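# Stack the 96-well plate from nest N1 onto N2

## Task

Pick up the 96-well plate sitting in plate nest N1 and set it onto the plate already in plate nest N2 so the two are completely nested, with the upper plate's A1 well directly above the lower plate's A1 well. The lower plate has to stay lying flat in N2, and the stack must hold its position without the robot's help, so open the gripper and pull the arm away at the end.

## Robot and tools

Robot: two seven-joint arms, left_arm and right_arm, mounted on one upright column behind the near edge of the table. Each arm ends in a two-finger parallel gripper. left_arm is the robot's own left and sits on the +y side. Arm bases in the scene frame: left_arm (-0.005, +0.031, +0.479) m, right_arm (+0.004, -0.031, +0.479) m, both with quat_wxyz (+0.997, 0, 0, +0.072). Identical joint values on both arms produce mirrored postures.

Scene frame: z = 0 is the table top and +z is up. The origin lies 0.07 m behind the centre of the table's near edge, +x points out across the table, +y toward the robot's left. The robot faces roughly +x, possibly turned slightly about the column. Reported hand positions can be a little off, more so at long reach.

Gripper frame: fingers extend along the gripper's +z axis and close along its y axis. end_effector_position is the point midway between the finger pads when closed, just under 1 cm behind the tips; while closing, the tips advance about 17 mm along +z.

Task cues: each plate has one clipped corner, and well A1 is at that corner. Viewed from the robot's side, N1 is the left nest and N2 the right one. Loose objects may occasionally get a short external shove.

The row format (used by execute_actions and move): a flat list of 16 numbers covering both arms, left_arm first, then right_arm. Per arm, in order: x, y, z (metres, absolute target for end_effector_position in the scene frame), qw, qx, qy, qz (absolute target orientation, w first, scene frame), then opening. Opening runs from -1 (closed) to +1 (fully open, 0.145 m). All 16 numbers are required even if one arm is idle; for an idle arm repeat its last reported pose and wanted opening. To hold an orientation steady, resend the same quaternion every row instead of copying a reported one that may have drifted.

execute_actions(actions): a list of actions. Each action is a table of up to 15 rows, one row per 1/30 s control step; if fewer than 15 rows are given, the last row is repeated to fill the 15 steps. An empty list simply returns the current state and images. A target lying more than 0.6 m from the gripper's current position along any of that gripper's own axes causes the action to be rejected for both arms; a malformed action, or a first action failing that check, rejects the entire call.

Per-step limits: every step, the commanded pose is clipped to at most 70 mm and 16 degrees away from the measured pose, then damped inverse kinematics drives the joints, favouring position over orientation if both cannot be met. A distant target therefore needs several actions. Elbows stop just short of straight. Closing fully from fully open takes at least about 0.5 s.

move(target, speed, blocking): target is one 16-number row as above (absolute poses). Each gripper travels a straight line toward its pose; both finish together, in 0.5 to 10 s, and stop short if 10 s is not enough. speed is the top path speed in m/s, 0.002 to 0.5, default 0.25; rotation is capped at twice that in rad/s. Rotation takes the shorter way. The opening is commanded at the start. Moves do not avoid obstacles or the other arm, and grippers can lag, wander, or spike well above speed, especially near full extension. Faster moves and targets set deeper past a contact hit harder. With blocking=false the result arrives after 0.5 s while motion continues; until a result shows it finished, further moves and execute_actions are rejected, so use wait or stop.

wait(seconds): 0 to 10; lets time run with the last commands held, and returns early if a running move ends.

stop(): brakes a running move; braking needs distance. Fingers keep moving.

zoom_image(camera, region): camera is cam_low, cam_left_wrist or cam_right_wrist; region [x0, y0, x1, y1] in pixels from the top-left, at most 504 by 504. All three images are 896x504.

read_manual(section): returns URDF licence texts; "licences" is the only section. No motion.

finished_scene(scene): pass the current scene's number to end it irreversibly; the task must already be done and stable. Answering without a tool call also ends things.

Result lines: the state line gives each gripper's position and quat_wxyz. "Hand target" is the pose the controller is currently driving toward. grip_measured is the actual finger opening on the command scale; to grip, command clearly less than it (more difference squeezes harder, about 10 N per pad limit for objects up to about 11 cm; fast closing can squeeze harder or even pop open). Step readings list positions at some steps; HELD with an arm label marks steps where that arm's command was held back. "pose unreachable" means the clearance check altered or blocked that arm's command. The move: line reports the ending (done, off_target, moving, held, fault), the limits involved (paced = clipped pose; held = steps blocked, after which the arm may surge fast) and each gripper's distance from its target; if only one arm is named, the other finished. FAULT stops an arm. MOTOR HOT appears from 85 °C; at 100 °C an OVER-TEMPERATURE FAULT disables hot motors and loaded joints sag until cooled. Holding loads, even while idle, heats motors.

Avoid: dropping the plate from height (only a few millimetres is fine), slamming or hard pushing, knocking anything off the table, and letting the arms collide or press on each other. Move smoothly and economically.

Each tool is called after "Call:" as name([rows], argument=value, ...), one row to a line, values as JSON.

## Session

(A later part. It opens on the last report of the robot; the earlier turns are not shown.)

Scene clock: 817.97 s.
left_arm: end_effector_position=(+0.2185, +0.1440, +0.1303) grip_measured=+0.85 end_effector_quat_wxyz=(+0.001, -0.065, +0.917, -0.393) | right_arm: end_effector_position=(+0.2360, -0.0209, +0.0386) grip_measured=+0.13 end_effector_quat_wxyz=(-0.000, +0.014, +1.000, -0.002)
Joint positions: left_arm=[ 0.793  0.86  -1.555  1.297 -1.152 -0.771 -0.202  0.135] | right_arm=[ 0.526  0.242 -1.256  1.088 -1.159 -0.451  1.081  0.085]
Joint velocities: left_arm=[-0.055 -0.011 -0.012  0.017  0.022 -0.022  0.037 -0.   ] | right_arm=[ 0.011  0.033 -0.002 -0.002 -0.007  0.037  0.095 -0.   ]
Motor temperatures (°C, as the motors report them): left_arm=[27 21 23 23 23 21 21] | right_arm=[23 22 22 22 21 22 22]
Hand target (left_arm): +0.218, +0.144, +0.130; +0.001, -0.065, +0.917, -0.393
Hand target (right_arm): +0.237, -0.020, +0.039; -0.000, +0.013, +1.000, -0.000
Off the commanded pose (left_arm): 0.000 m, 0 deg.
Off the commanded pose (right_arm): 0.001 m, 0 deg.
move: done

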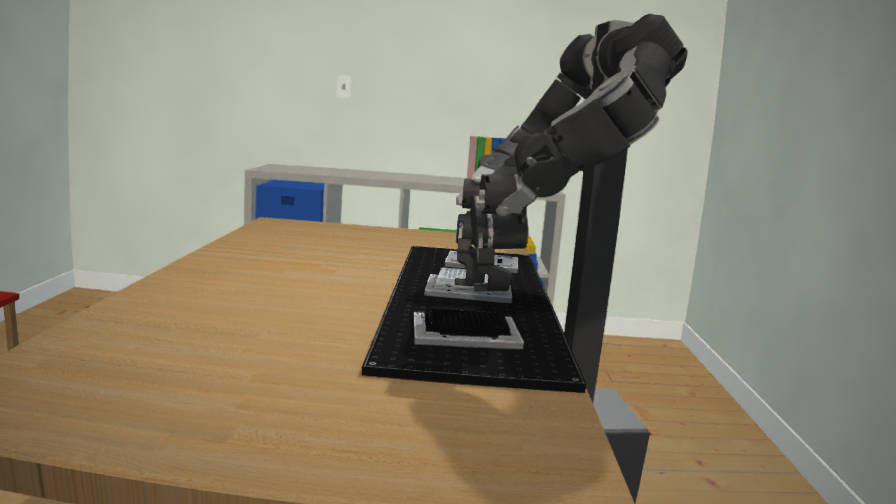

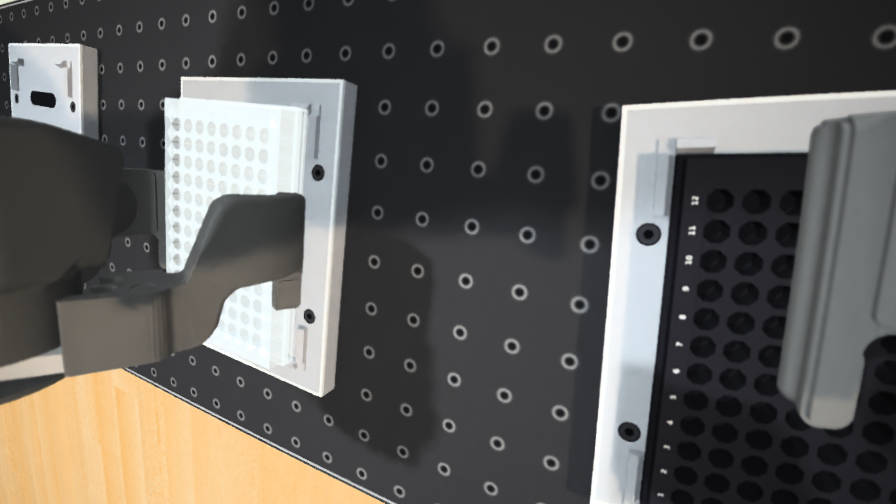

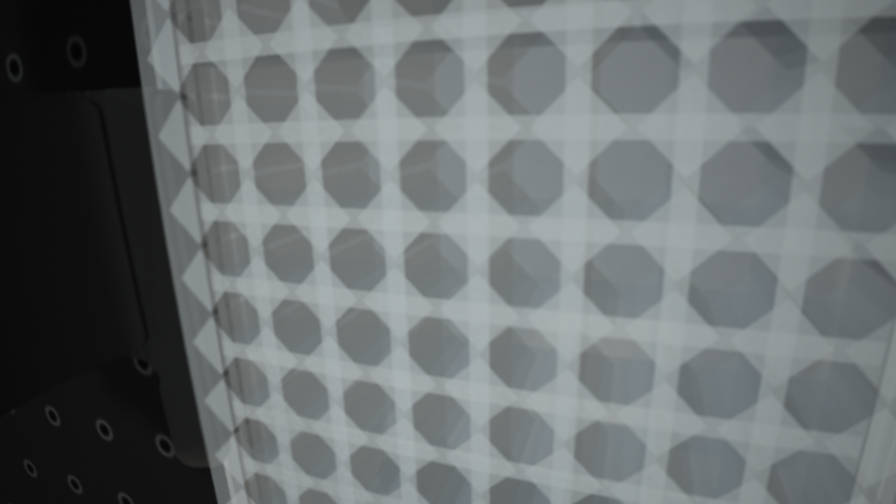

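Call:
move(target=[0.2185,0.144,0.1303,0.001,-0.065,0.917,-0.393,0.85, 0.2365,-0.02,0.0362,0,0.0131,0.9999,0,-0.2], speed=0.003)

Call:
zoom_image(camera="cam_left_wrist", region=[260, 80, 360, 190])

Call:
zoom_image(camera="cam_left_wrist", region=[250, 290, 350, 400])

Scene clock: 848.30 s.
left_arm: end_effector_position=(+0.2185, +0.1440, +0.1303) grip_measured=+0.85 end_effector_quat_wxyz=(+0.001, -0.065, +0.917, -0.393) | right_arm: end_effector_position=(+0.2366, -0.0206, +0.0366) grip_measured=+0.13 end_effector_quat_wxyz=(+0.000, +0.015, +1.000, -0.001)
Joint positions: left_arm=[ 0.793  0.86  -1.555  1.297 -1.152 -0.771 -0.202  0.135] | right_arm=[ 0.526  0.236 -1.256  1.072 -1.165 -0.452  1.069  0.085]
Joint velocities: left_arm=[-0.011  0.033  0.002 -0.012  0.022 -0.037 -0.007 -0.   ] | right_arm=[-0.011  0.011  0.002 -0.002  0.007  0.022 -0.022 -0.   ]
Motor temperatures (°C, as the motors report them): left_arm=[27 21 23 23 23 21 21] | right_arm=[24 22 22 22 21 22 22]
Hand target (left_arm): +0.218, +0.144, +0.130; +0.001, -0.065, +0.917, -0.393
Hand target (right_arm): +0.236, -0.020, +0.036; +0.000, +0.013, +1.000, -0.000
Off the commanded pose (left_arm): 0.000 m, 0 deg.
Off the commanded pose (right_arm): 0.001 m, 0 deg.
move: done

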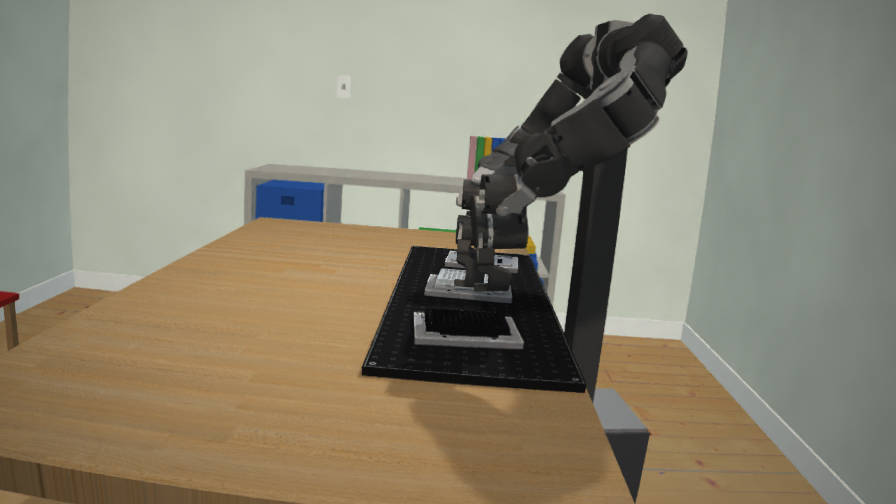

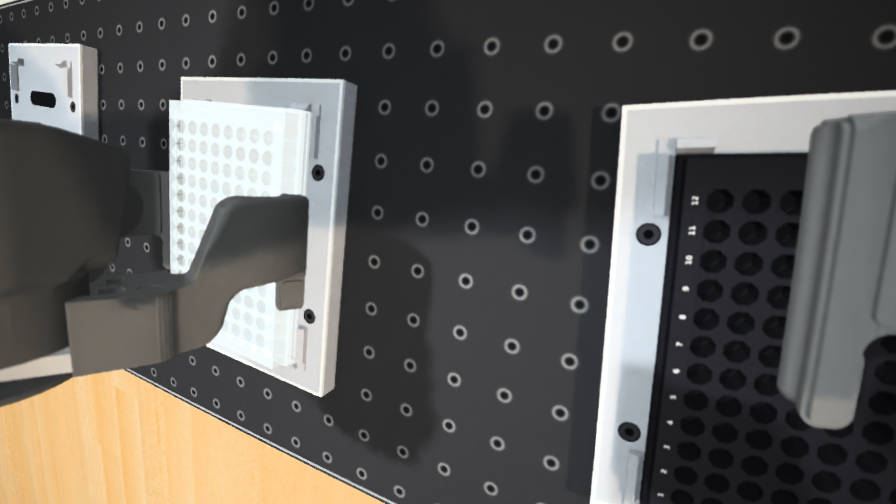

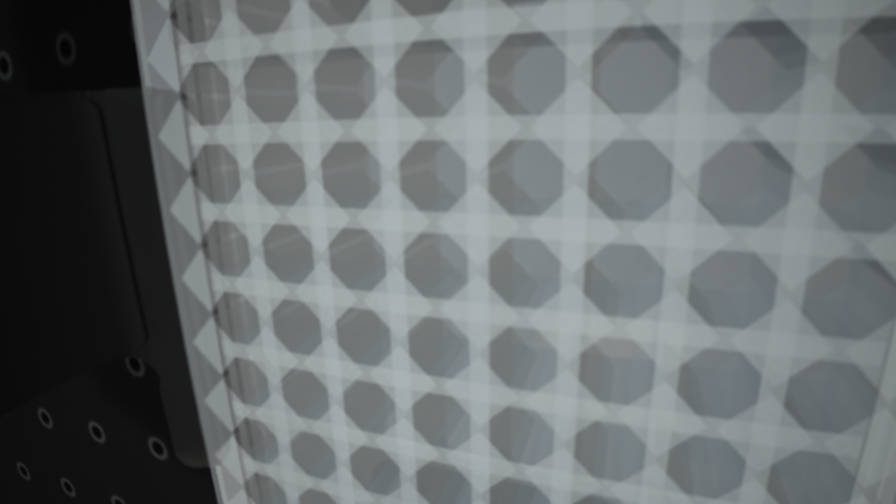

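Region (260, 80, 360, 190) of cam_left_wrist's 896x504 image, scaled by 4.582, with more detail than that image has; it fills the left 458 columns of this view, and the rest is white.

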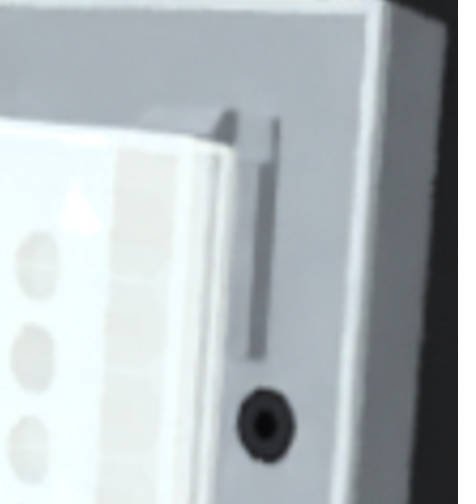

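Region (250, 290, 350, 400) of cam_left_wrist's 896x504 image, scaled by 4.582, with more detail than that image has; it fills the left 458 columns of this view, and the rest is white.

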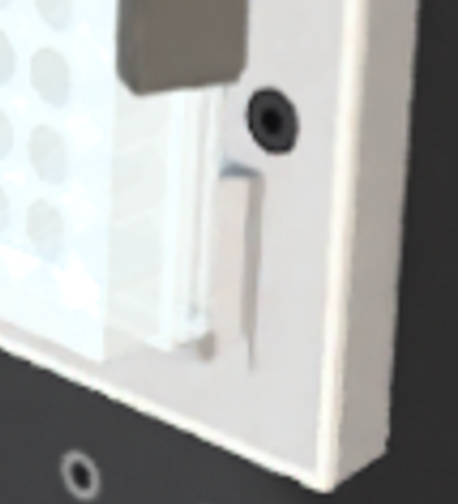

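Call:
move(target=[0.2185,0.144,0.1303,0.001,-0.065,0.917,-0.393,0.85, 0.2365,-0.0223,0.0362,0,0.0131,0.9999,0,-0.2], speed=0.003)

Call:
zoom_image(camera="cam_left_wrist", region=[260, 80, 360, 190])

Call:
zoom_image(camera="cam_left_wrist", region=[250, 290, 350, 400])

Scene clock: 932.43 s.
left_arm: end_effector_position=(+0.2185, +0.1440, +0.1303) grip_measured=+0.85 end_effector_quat_wxyz=(+0.001, -0.065, +0.917, -0.393) | right_arm: end_effector_position=(+0.2372, -0.0228, +0.0364) grip_measured=+0.13 end_effector_quat_wxyz=(+0.001, +0.015, +1.000, -0.002)
Joint positions: left_arm=[ 0.793  0.86  -1.555  1.297 -1.152 -0.771 -0.202  0.135] | right_arm=[ 0.526  0.242 -1.256  1.074 -1.165 -0.453  1.068  0.085]
Joint velocities: left_arm=[-0.011 -0.011 -0.022 -0.017  0.022  0.007  0.051 -0.   ] | right_arm=[-0.055  0.055  0.002 -0.002 -0.007 -0.007 -0.081 -0.   ]
Motor temperatures (°C, as the motors report them): left_arm=[27 21 23 23 23 21 21] | right_arm=[24 22 22 23 21 22 22]
Hand target (left_arm): +0.218, +0.144, +0.130; +0.001, -0.065, +0.917, -0.393
Hand target (right_arm): +0.236, -0.022, +0.036; -0.000, +0.013, +1.000, +0.000
Off the commanded pose (left_arm): 0.000 m, 0 deg.
Off the commanded pose (right_arm): 0.001 m, 0 deg.
move: done

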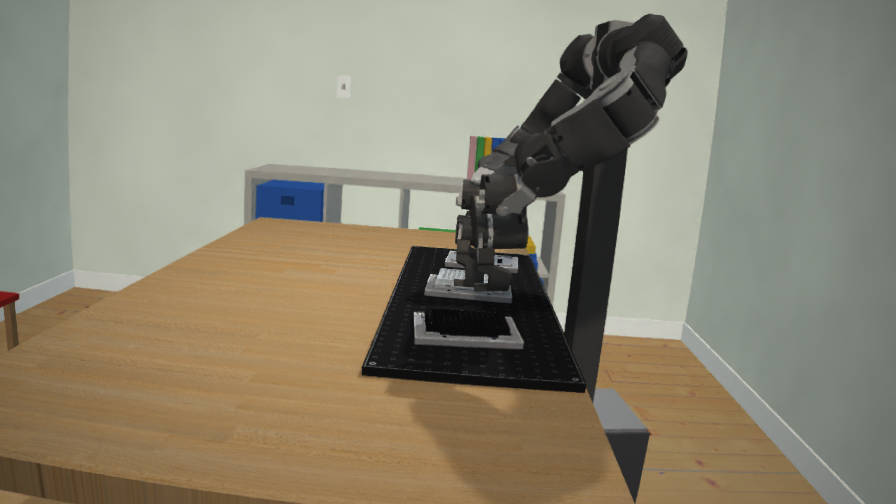

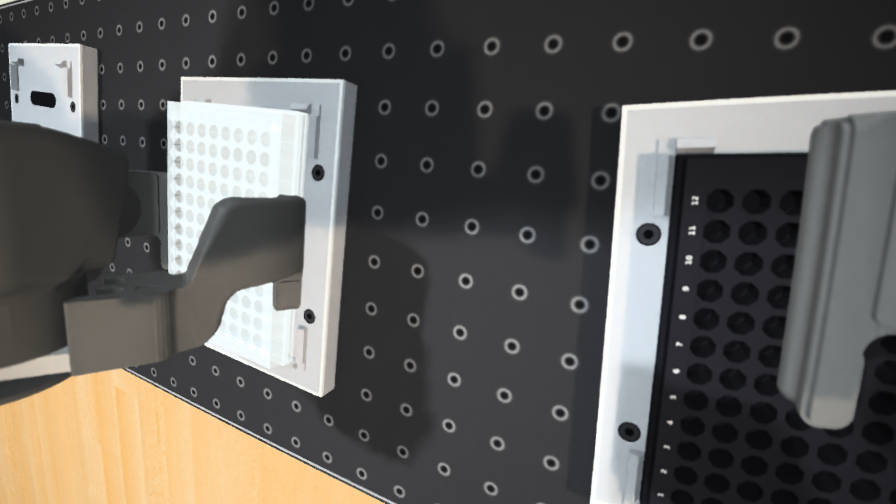

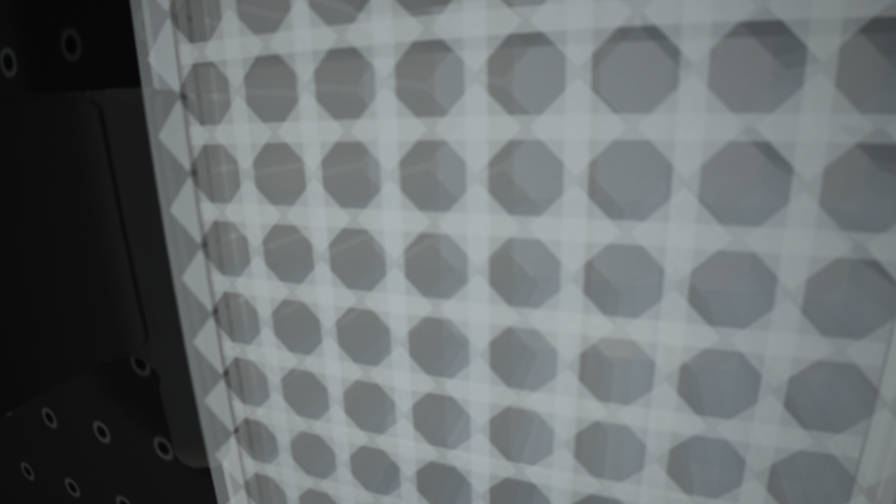

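Region (260, 80, 360, 190) of cam_left_wrist's 896x504 image, scaled by 4.582, with more detail than that image has; it fills the left 458 columns of this view, and the rest is white.

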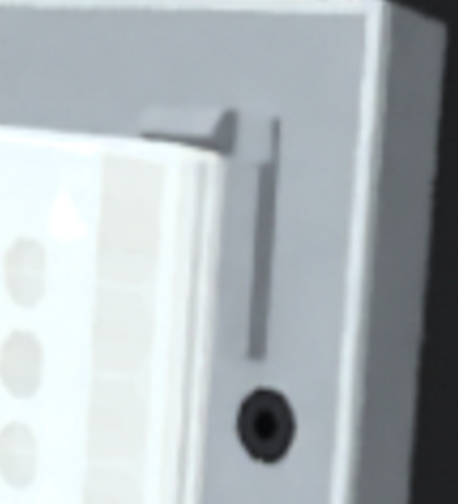

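Region (250, 290, 350, 400) of cam_left_wrist's 896x504 image, scaled by 4.582, with more detail than that image has; it fills the left 458 columns of this view, and the rest is white.

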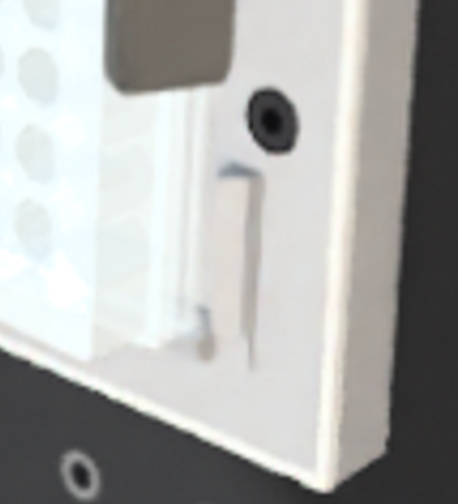

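Call:
move(target=[0.2185,0.144,0.1303,0.001,-0.065,0.917,-0.393,0.85, 0.2365,-0.0223,0.0325,0,0.0131,0.9999,0,-0.2], speed=0.003)

Call:
zoom_image(camera="cam_left_wrist", region=[260, 80, 360, 190])

Call:
zoom_image(camera="cam_left_wrist", region=[250, 290, 350, 400])

Scene clock: 943.67 s.
left_arm: end_effector_position=(+0.2185, +0.1440, +0.1303) grip_measured=+0.85 end_effector_quat_wxyz=(+0.001, -0.065, +0.917, -0.393) | right_arm: end_effector_position=(+0.2383, -0.0228, +0.0339) grip_measured=+0.13 end_effector_quat_wxyz=(+0.002, +0.016, +1.000, -0.001)
Joint positions: left_arm=[ 0.793  0.86  -1.555  1.297 -1.152 -0.771 -0.202  0.135] | right_arm=[ 0.526  0.236 -1.256  1.055 -1.175 -0.456  1.05   0.085]
Joint velocities: left_arm=[-0.033 -0.011 -0.022 -0.017  0.022  0.022  0.007 -0.   ] | right_arm=[ 0.099 -0.033  0.002  0.012 -0.022  0.007 -0.022 -0.   ]
Motor temperatures (°C, as the motors report them): left_arm=[27 21 23 23 23 21 21] | right_arm=[24 22 22 23 21 22 22]
Hand target (left_arm): +0.218, +0.144, +0.130; +0.001, -0.065, +0.917, -0.393
Hand target (right_arm): +0.236, -0.022, +0.032; -0.000, +0.013, +1.000, -0.000
Off the commanded pose (left_arm): 0.000 m, 0 deg.
Off the commanded pose (right_arm): 0.002 m, 0 deg.
move: done

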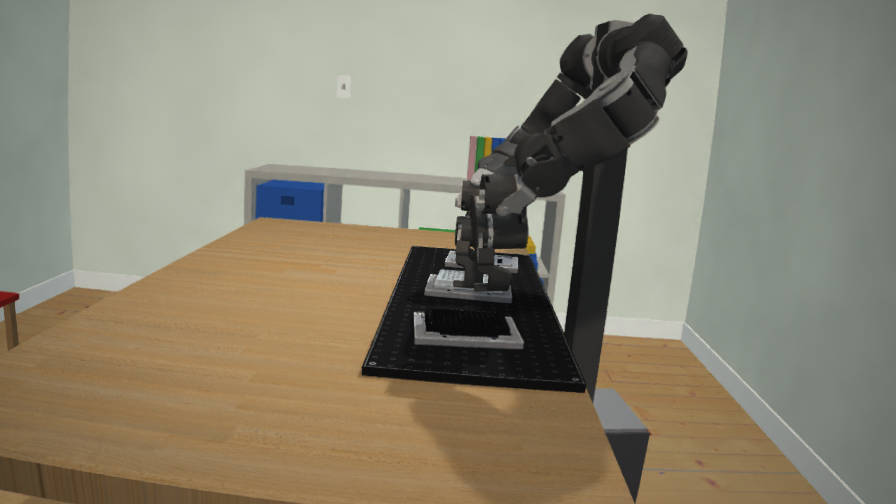

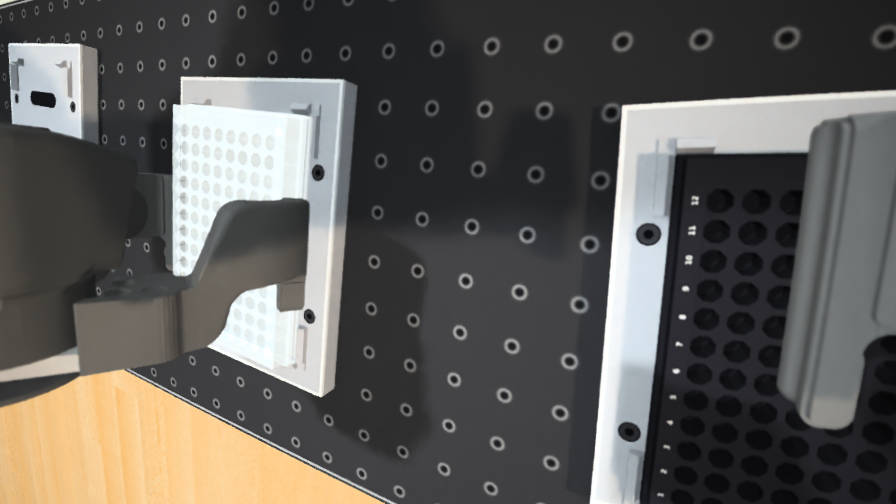

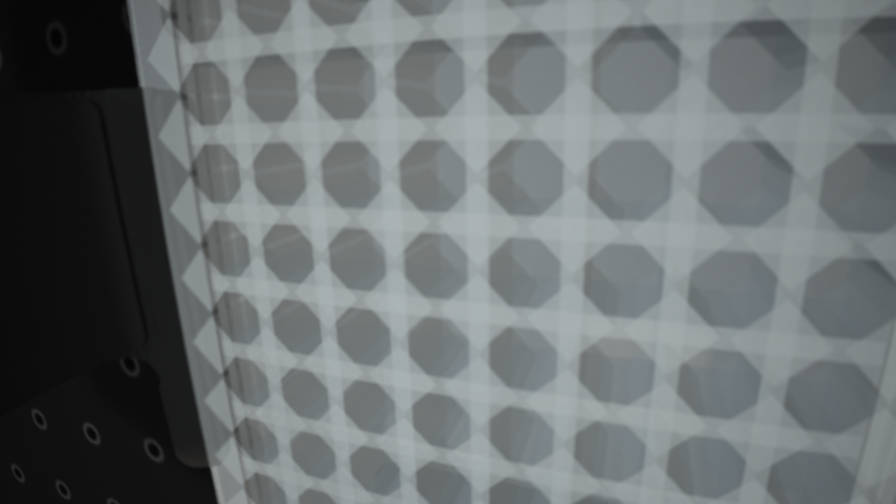

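Region (260, 80, 360, 190) of cam_left_wrist's 896x504 image, scaled by 4.582, with more detail than that image has; it fills the left 458 columns of this view, and the rest is white.

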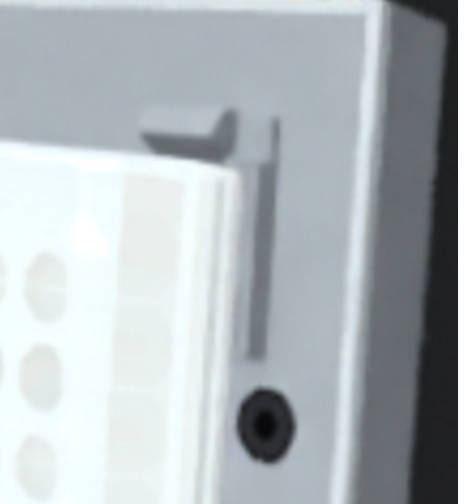

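Region (250, 290, 350, 400) of cam_left_wrist's 896x504 image, scaled by 4.582, with more detail than that image has; it fills the left 458 columns of this view, and the rest is white.

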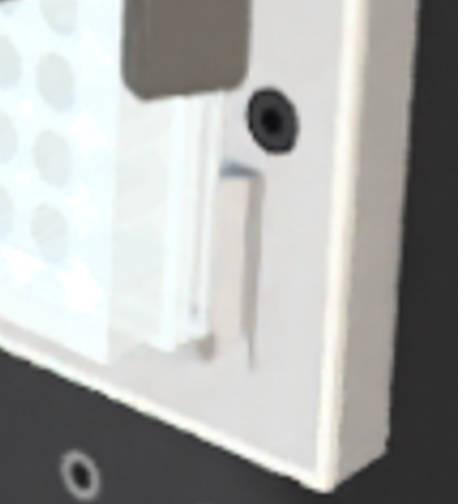

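Call:
move(target=[0.2185,0.144,0.1303,0.001,-0.065,0.917,-0.393,0.85, 0.2345,-0.0223,0.0335,0,0.0131,0.9999,0,-0.2], speed=0.003)

Call:
move(target=[0.2185,0.144,0.1303,0.001,-0.065,0.917,-0.393,0.85, 0.2345,-0.0223,0.031,0,0.0131,0.9999,0,-0.2], speed=0.003)

Call:
zoom_image(camera="cam_left_wrist", region=[260, 80, 360, 190])

Call:
zoom_image(camera="cam_left_wrist", region=[250, 290, 350, 400])

Scene clock: 960.07 s.
left_arm: end_effector_position=(+0.2185, +0.1440, +0.1303) grip_measured=+0.85 end_effector_quat_wxyz=(+0.001, -0.065, +0.917, -0.393) | right_arm: end_effector_position=(+0.2369, -0.0215, +0.0346) grip_measured=+0.13 end_effector_quat_wxyz=(+0.002, +0.014, +1.000, +0.002)
Joint positions: left_arm=[ 0.793  0.86  -1.555  1.297 -1.152 -0.771 -0.202  0.135] | right_arm=[ 0.523  0.239 -1.256  1.066 -1.176 -0.454  1.05   0.085]
Joint velocities: left_arm=[-0.011 -0.011 -0.017 -0.002  0.066 -0.007 -0.037 -0.   ] | right_arm=[-0.033  0.099 -0.017  0.027  0.022  0.051 -0.037  0.   ]
Motor temperatures (°C, as the motors report them): left_arm=[27 21 23 23 23 21 21] | right_arm=[24 21 22 23 21 22 22]
Hand target (left_arm): +0.218, +0.144, +0.130; +0.001, -0.065, +0.917, -0.393
Hand target (right_arm): +0.234, -0.022, +0.033; +0.000, +0.013, +1.000, +0.000
Off the commanded pose (left_arm): 0.000 m, 0 deg.
Off the commanded pose (right_arm): 0.003 m, 0 deg.
move: done

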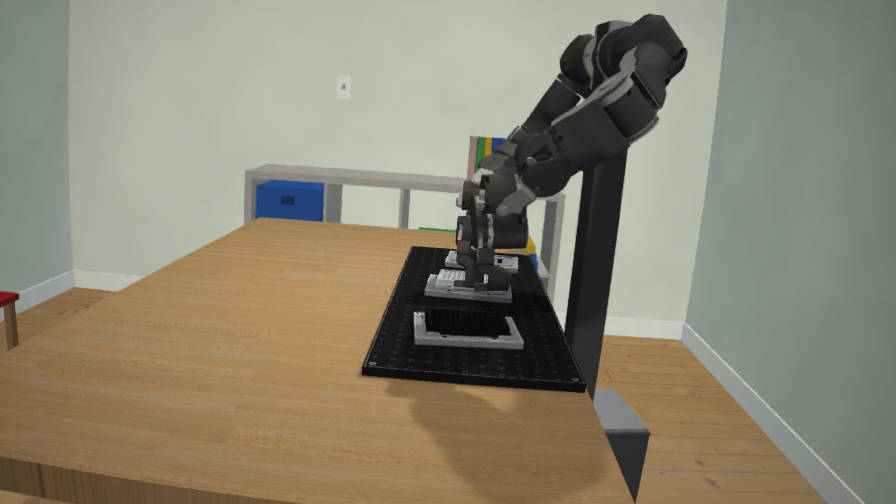

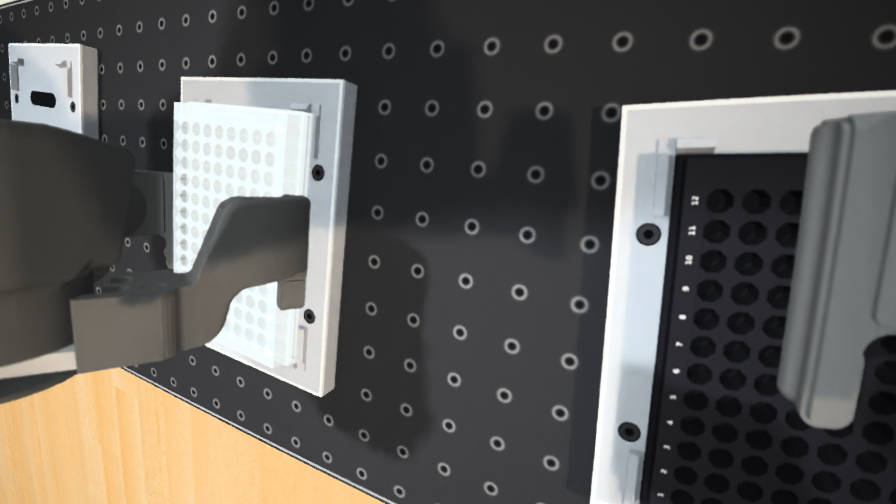

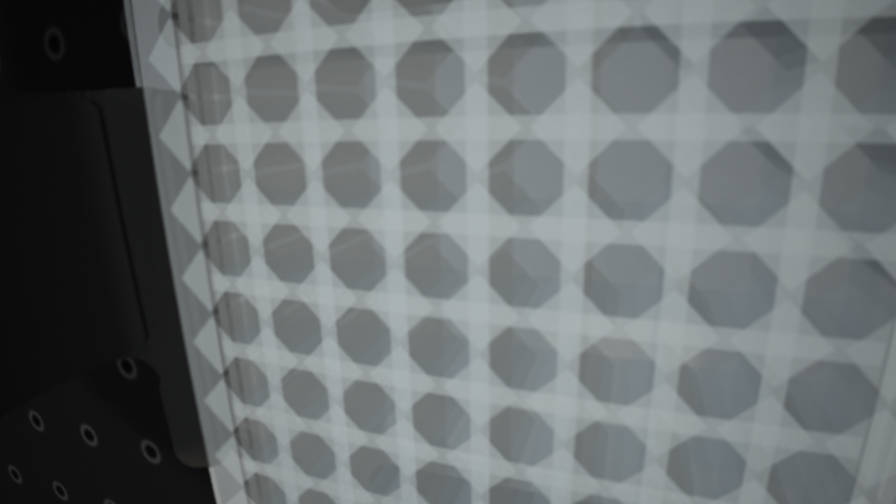

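Scene clock: 961.77 s.
left_arm: end_effector_position=(+0.2185, +0.1440, +0.1303) grip_measured=+0.85 end_effector_quat_wxyz=(+0.001, -0.065, +0.917, -0.393) | right_arm: end_effector_position=(+0.2375, -0.0212, +0.0336) grip_measured=+0.13 end_effector_quat_wxyz=(+0.003, +0.014, +1.000, +0.002)
Joint positions: left_arm=[ 0.793  0.86  -1.555  1.297 -1.152 -0.771 -0.202  0.135] | right_arm=[ 0.523  0.235 -1.256  1.057 -1.181 -0.454  1.044  0.085]
Joint velocities: left_arm=[ 0.055  0.077 -0.002 -0.007 -0.022 -0.022  0.022  0.   ] | right_arm=[-0.077 -0.011 -0.012 -0.007 -0.022  0.022  0.066 -0.   ]
Motor temperatures (°C, as the motors report them): left_arm=[27 21 23 23 23 21 21] | right_arm=[24 21 22 23 21 22 22]
Hand target (left_arm): +0.218, +0.144, +0.130; +0.001, -0.065, +0.917, -0.393
Hand target (right_arm): +0.234, -0.022, +0.031; -0.000, +0.013, +1.000, +0.000
Off the commanded pose (left_arm): 0.000 m, 0 deg.
Off the commanded pose (right_arm): 0.004 m, 0 deg.
move: off_target (right_arm)

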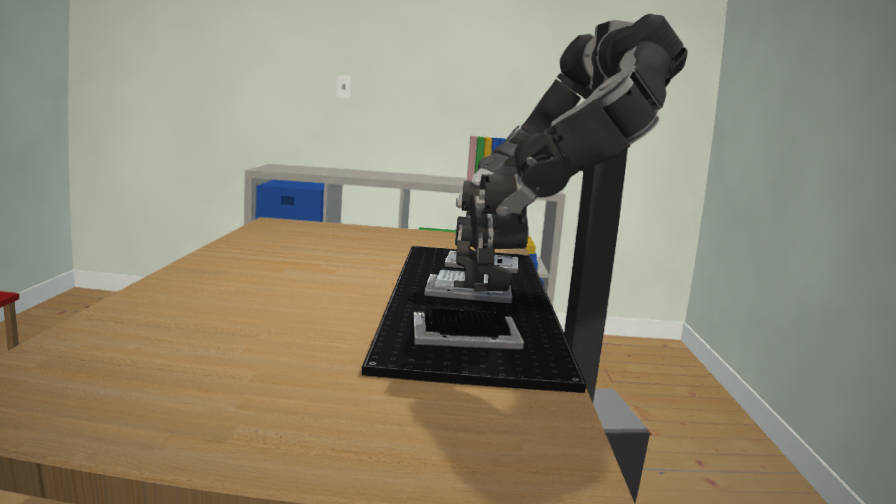

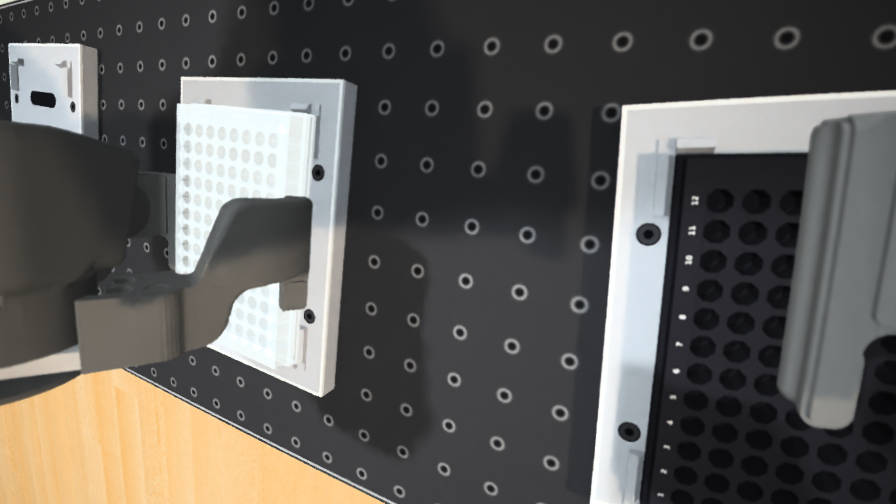

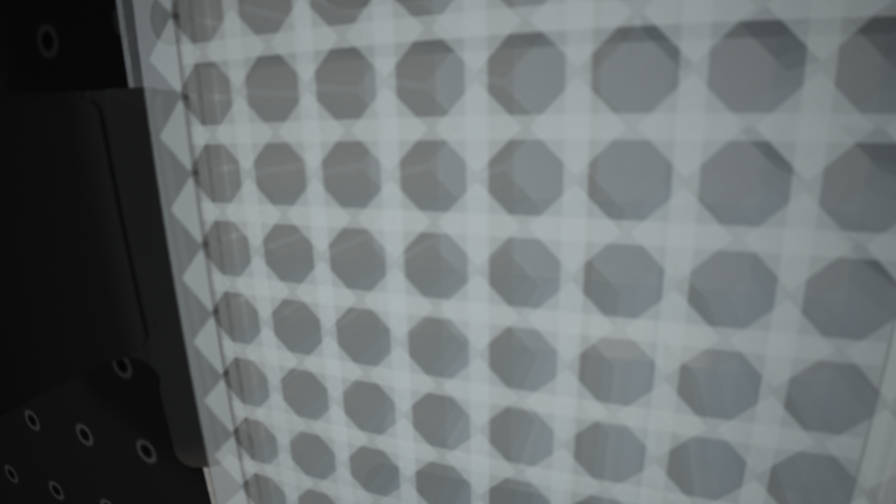

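Region (260, 80, 360, 190) of cam_left_wrist's 896x504 image, scaled by 4.582, with more detail than that image has; it fills the left 458 columns of this view, and the rest is white.

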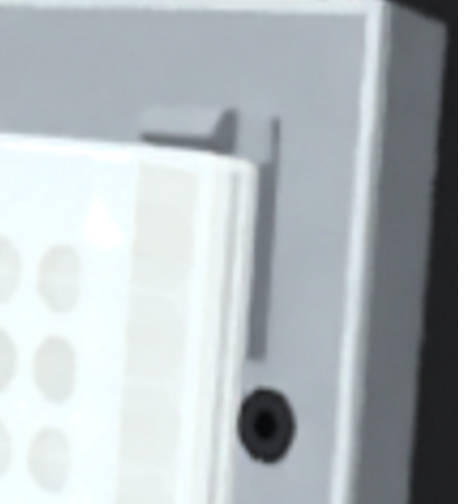

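Region (250, 290, 350, 400) of cam_left_wrist's 896x504 image, scaled by 4.582, with more detail than that image has; it fills the left 458 columns of this view, and the rest is white.

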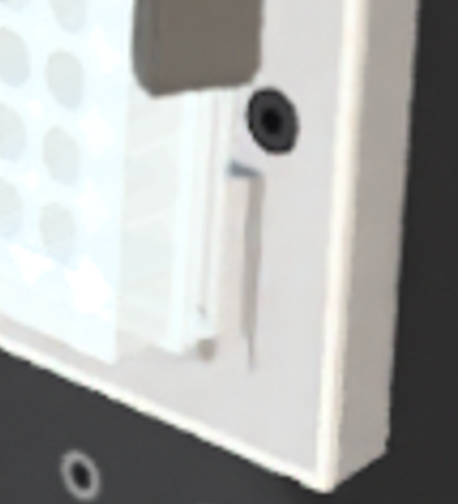

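Call:
move(target=[0.2185,0.144,0.1303,0.001,-0.065,0.917,-0.393,0.85, 0.2350,-0.0262,0.0350,0,0.0131,0.9999,0,-0.2], speed=0.003)

Call:
zoom_image(camera="cam_left_wrist", region=[260, 80, 360, 190])

Call:
zoom_image(camera="cam_left_wrist", region=[250, 290, 350, 400])

Scene clock: 987.23 s.
left_arm: end_effector_position=(+0.2185, +0.1440, +0.1303) grip_measured=+0.85 end_effector_quat_wxyz=(+0.001, -0.065, +0.917, -0.393) | right_arm: end_effector_position=(+0.2375, -0.0249, +0.0361) grip_measured=+0.13 end_effector_quat_wxyz=(+0.003, +0.014, +1.000, +0.003)
Joint positions: left_arm=[ 0.793  0.86  -1.555  1.297 -1.152 -0.771 -0.202  0.135] | right_arm=[ 0.522  0.257 -1.256  1.086 -1.171 -0.454  1.05   0.085]
Joint velocities: left_arm=[-0.011 -0.055  0.002 -0.012 -0.037 -0.022 -0.022 -0.   ] | right_arm=[ 0.011 -0.033  0.007  0.002 -0.007 -0.022 -0.037 -0.   ]
Motor temperatures (°C, as the motors report them): left_arm=[27 21 23 23 23 21 21] | right_arm=[24 21 22 23 21 22 22]
Hand target (left_arm): +0.218, +0.144, +0.130; +0.001, -0.065, +0.917, -0.393
Hand target (right_arm): +0.235, -0.026, +0.035; +0.000, +0.013, +1.000, -0.000
Off the commanded pose (left_arm): 0.000 m, 0 deg.
Off the commanded pose (right_arm): 0.003 m, 0 deg.
move: done

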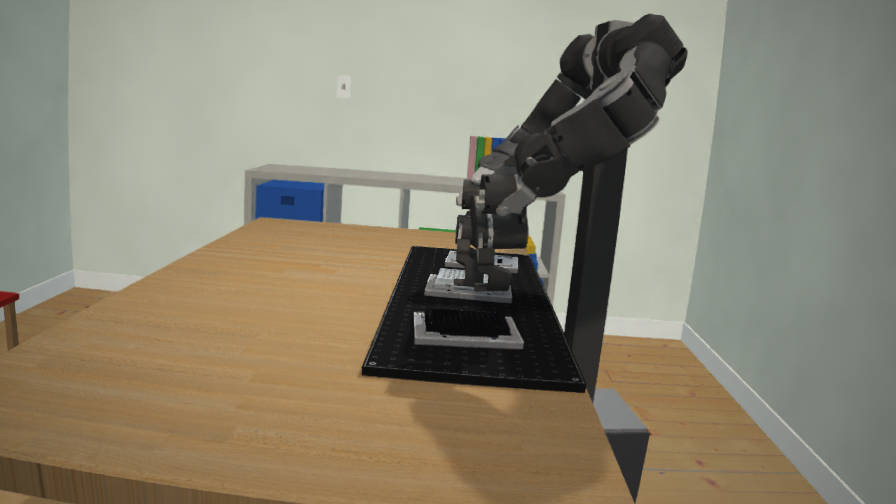

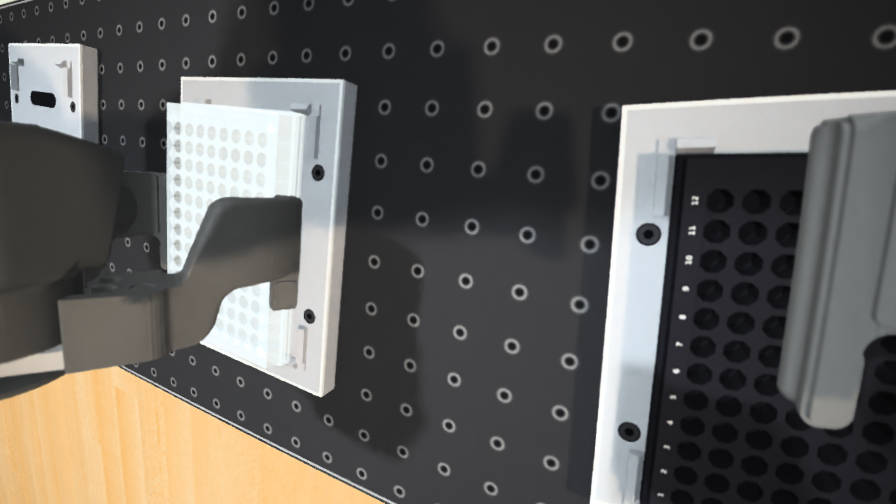

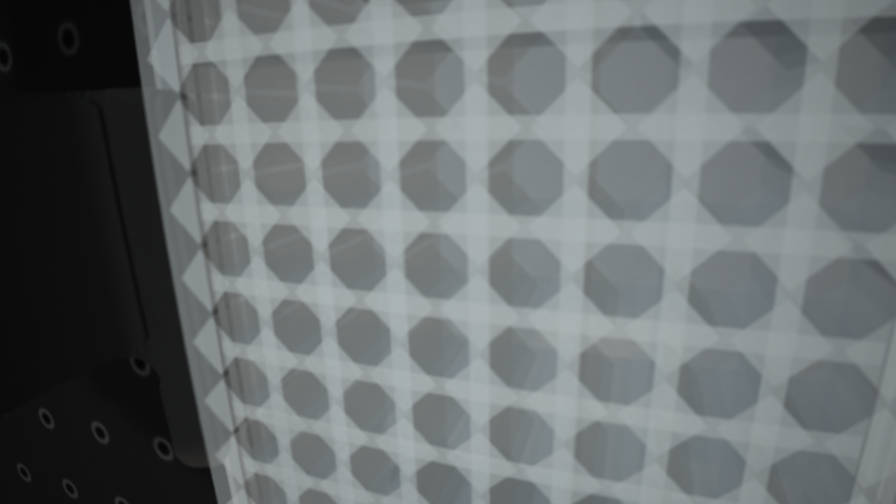

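Region (260, 80, 360, 190) of cam_left_wrist's 896x504 image, scaled by 4.582, with more detail than that image has; it fills the left 458 columns of this view, and the rest is white.

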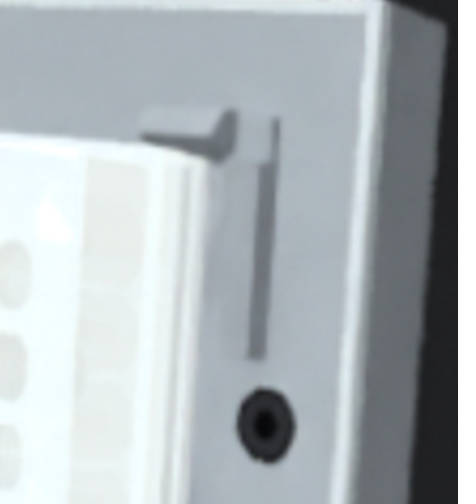

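Region (250, 290, 350, 400) of cam_left_wrist's 896x504 image, scaled by 4.582, with more detail than that image has; it fills the left 458 columns of this view, and the rest is white.

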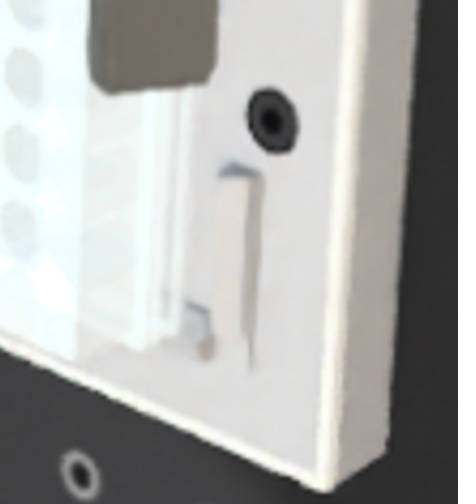

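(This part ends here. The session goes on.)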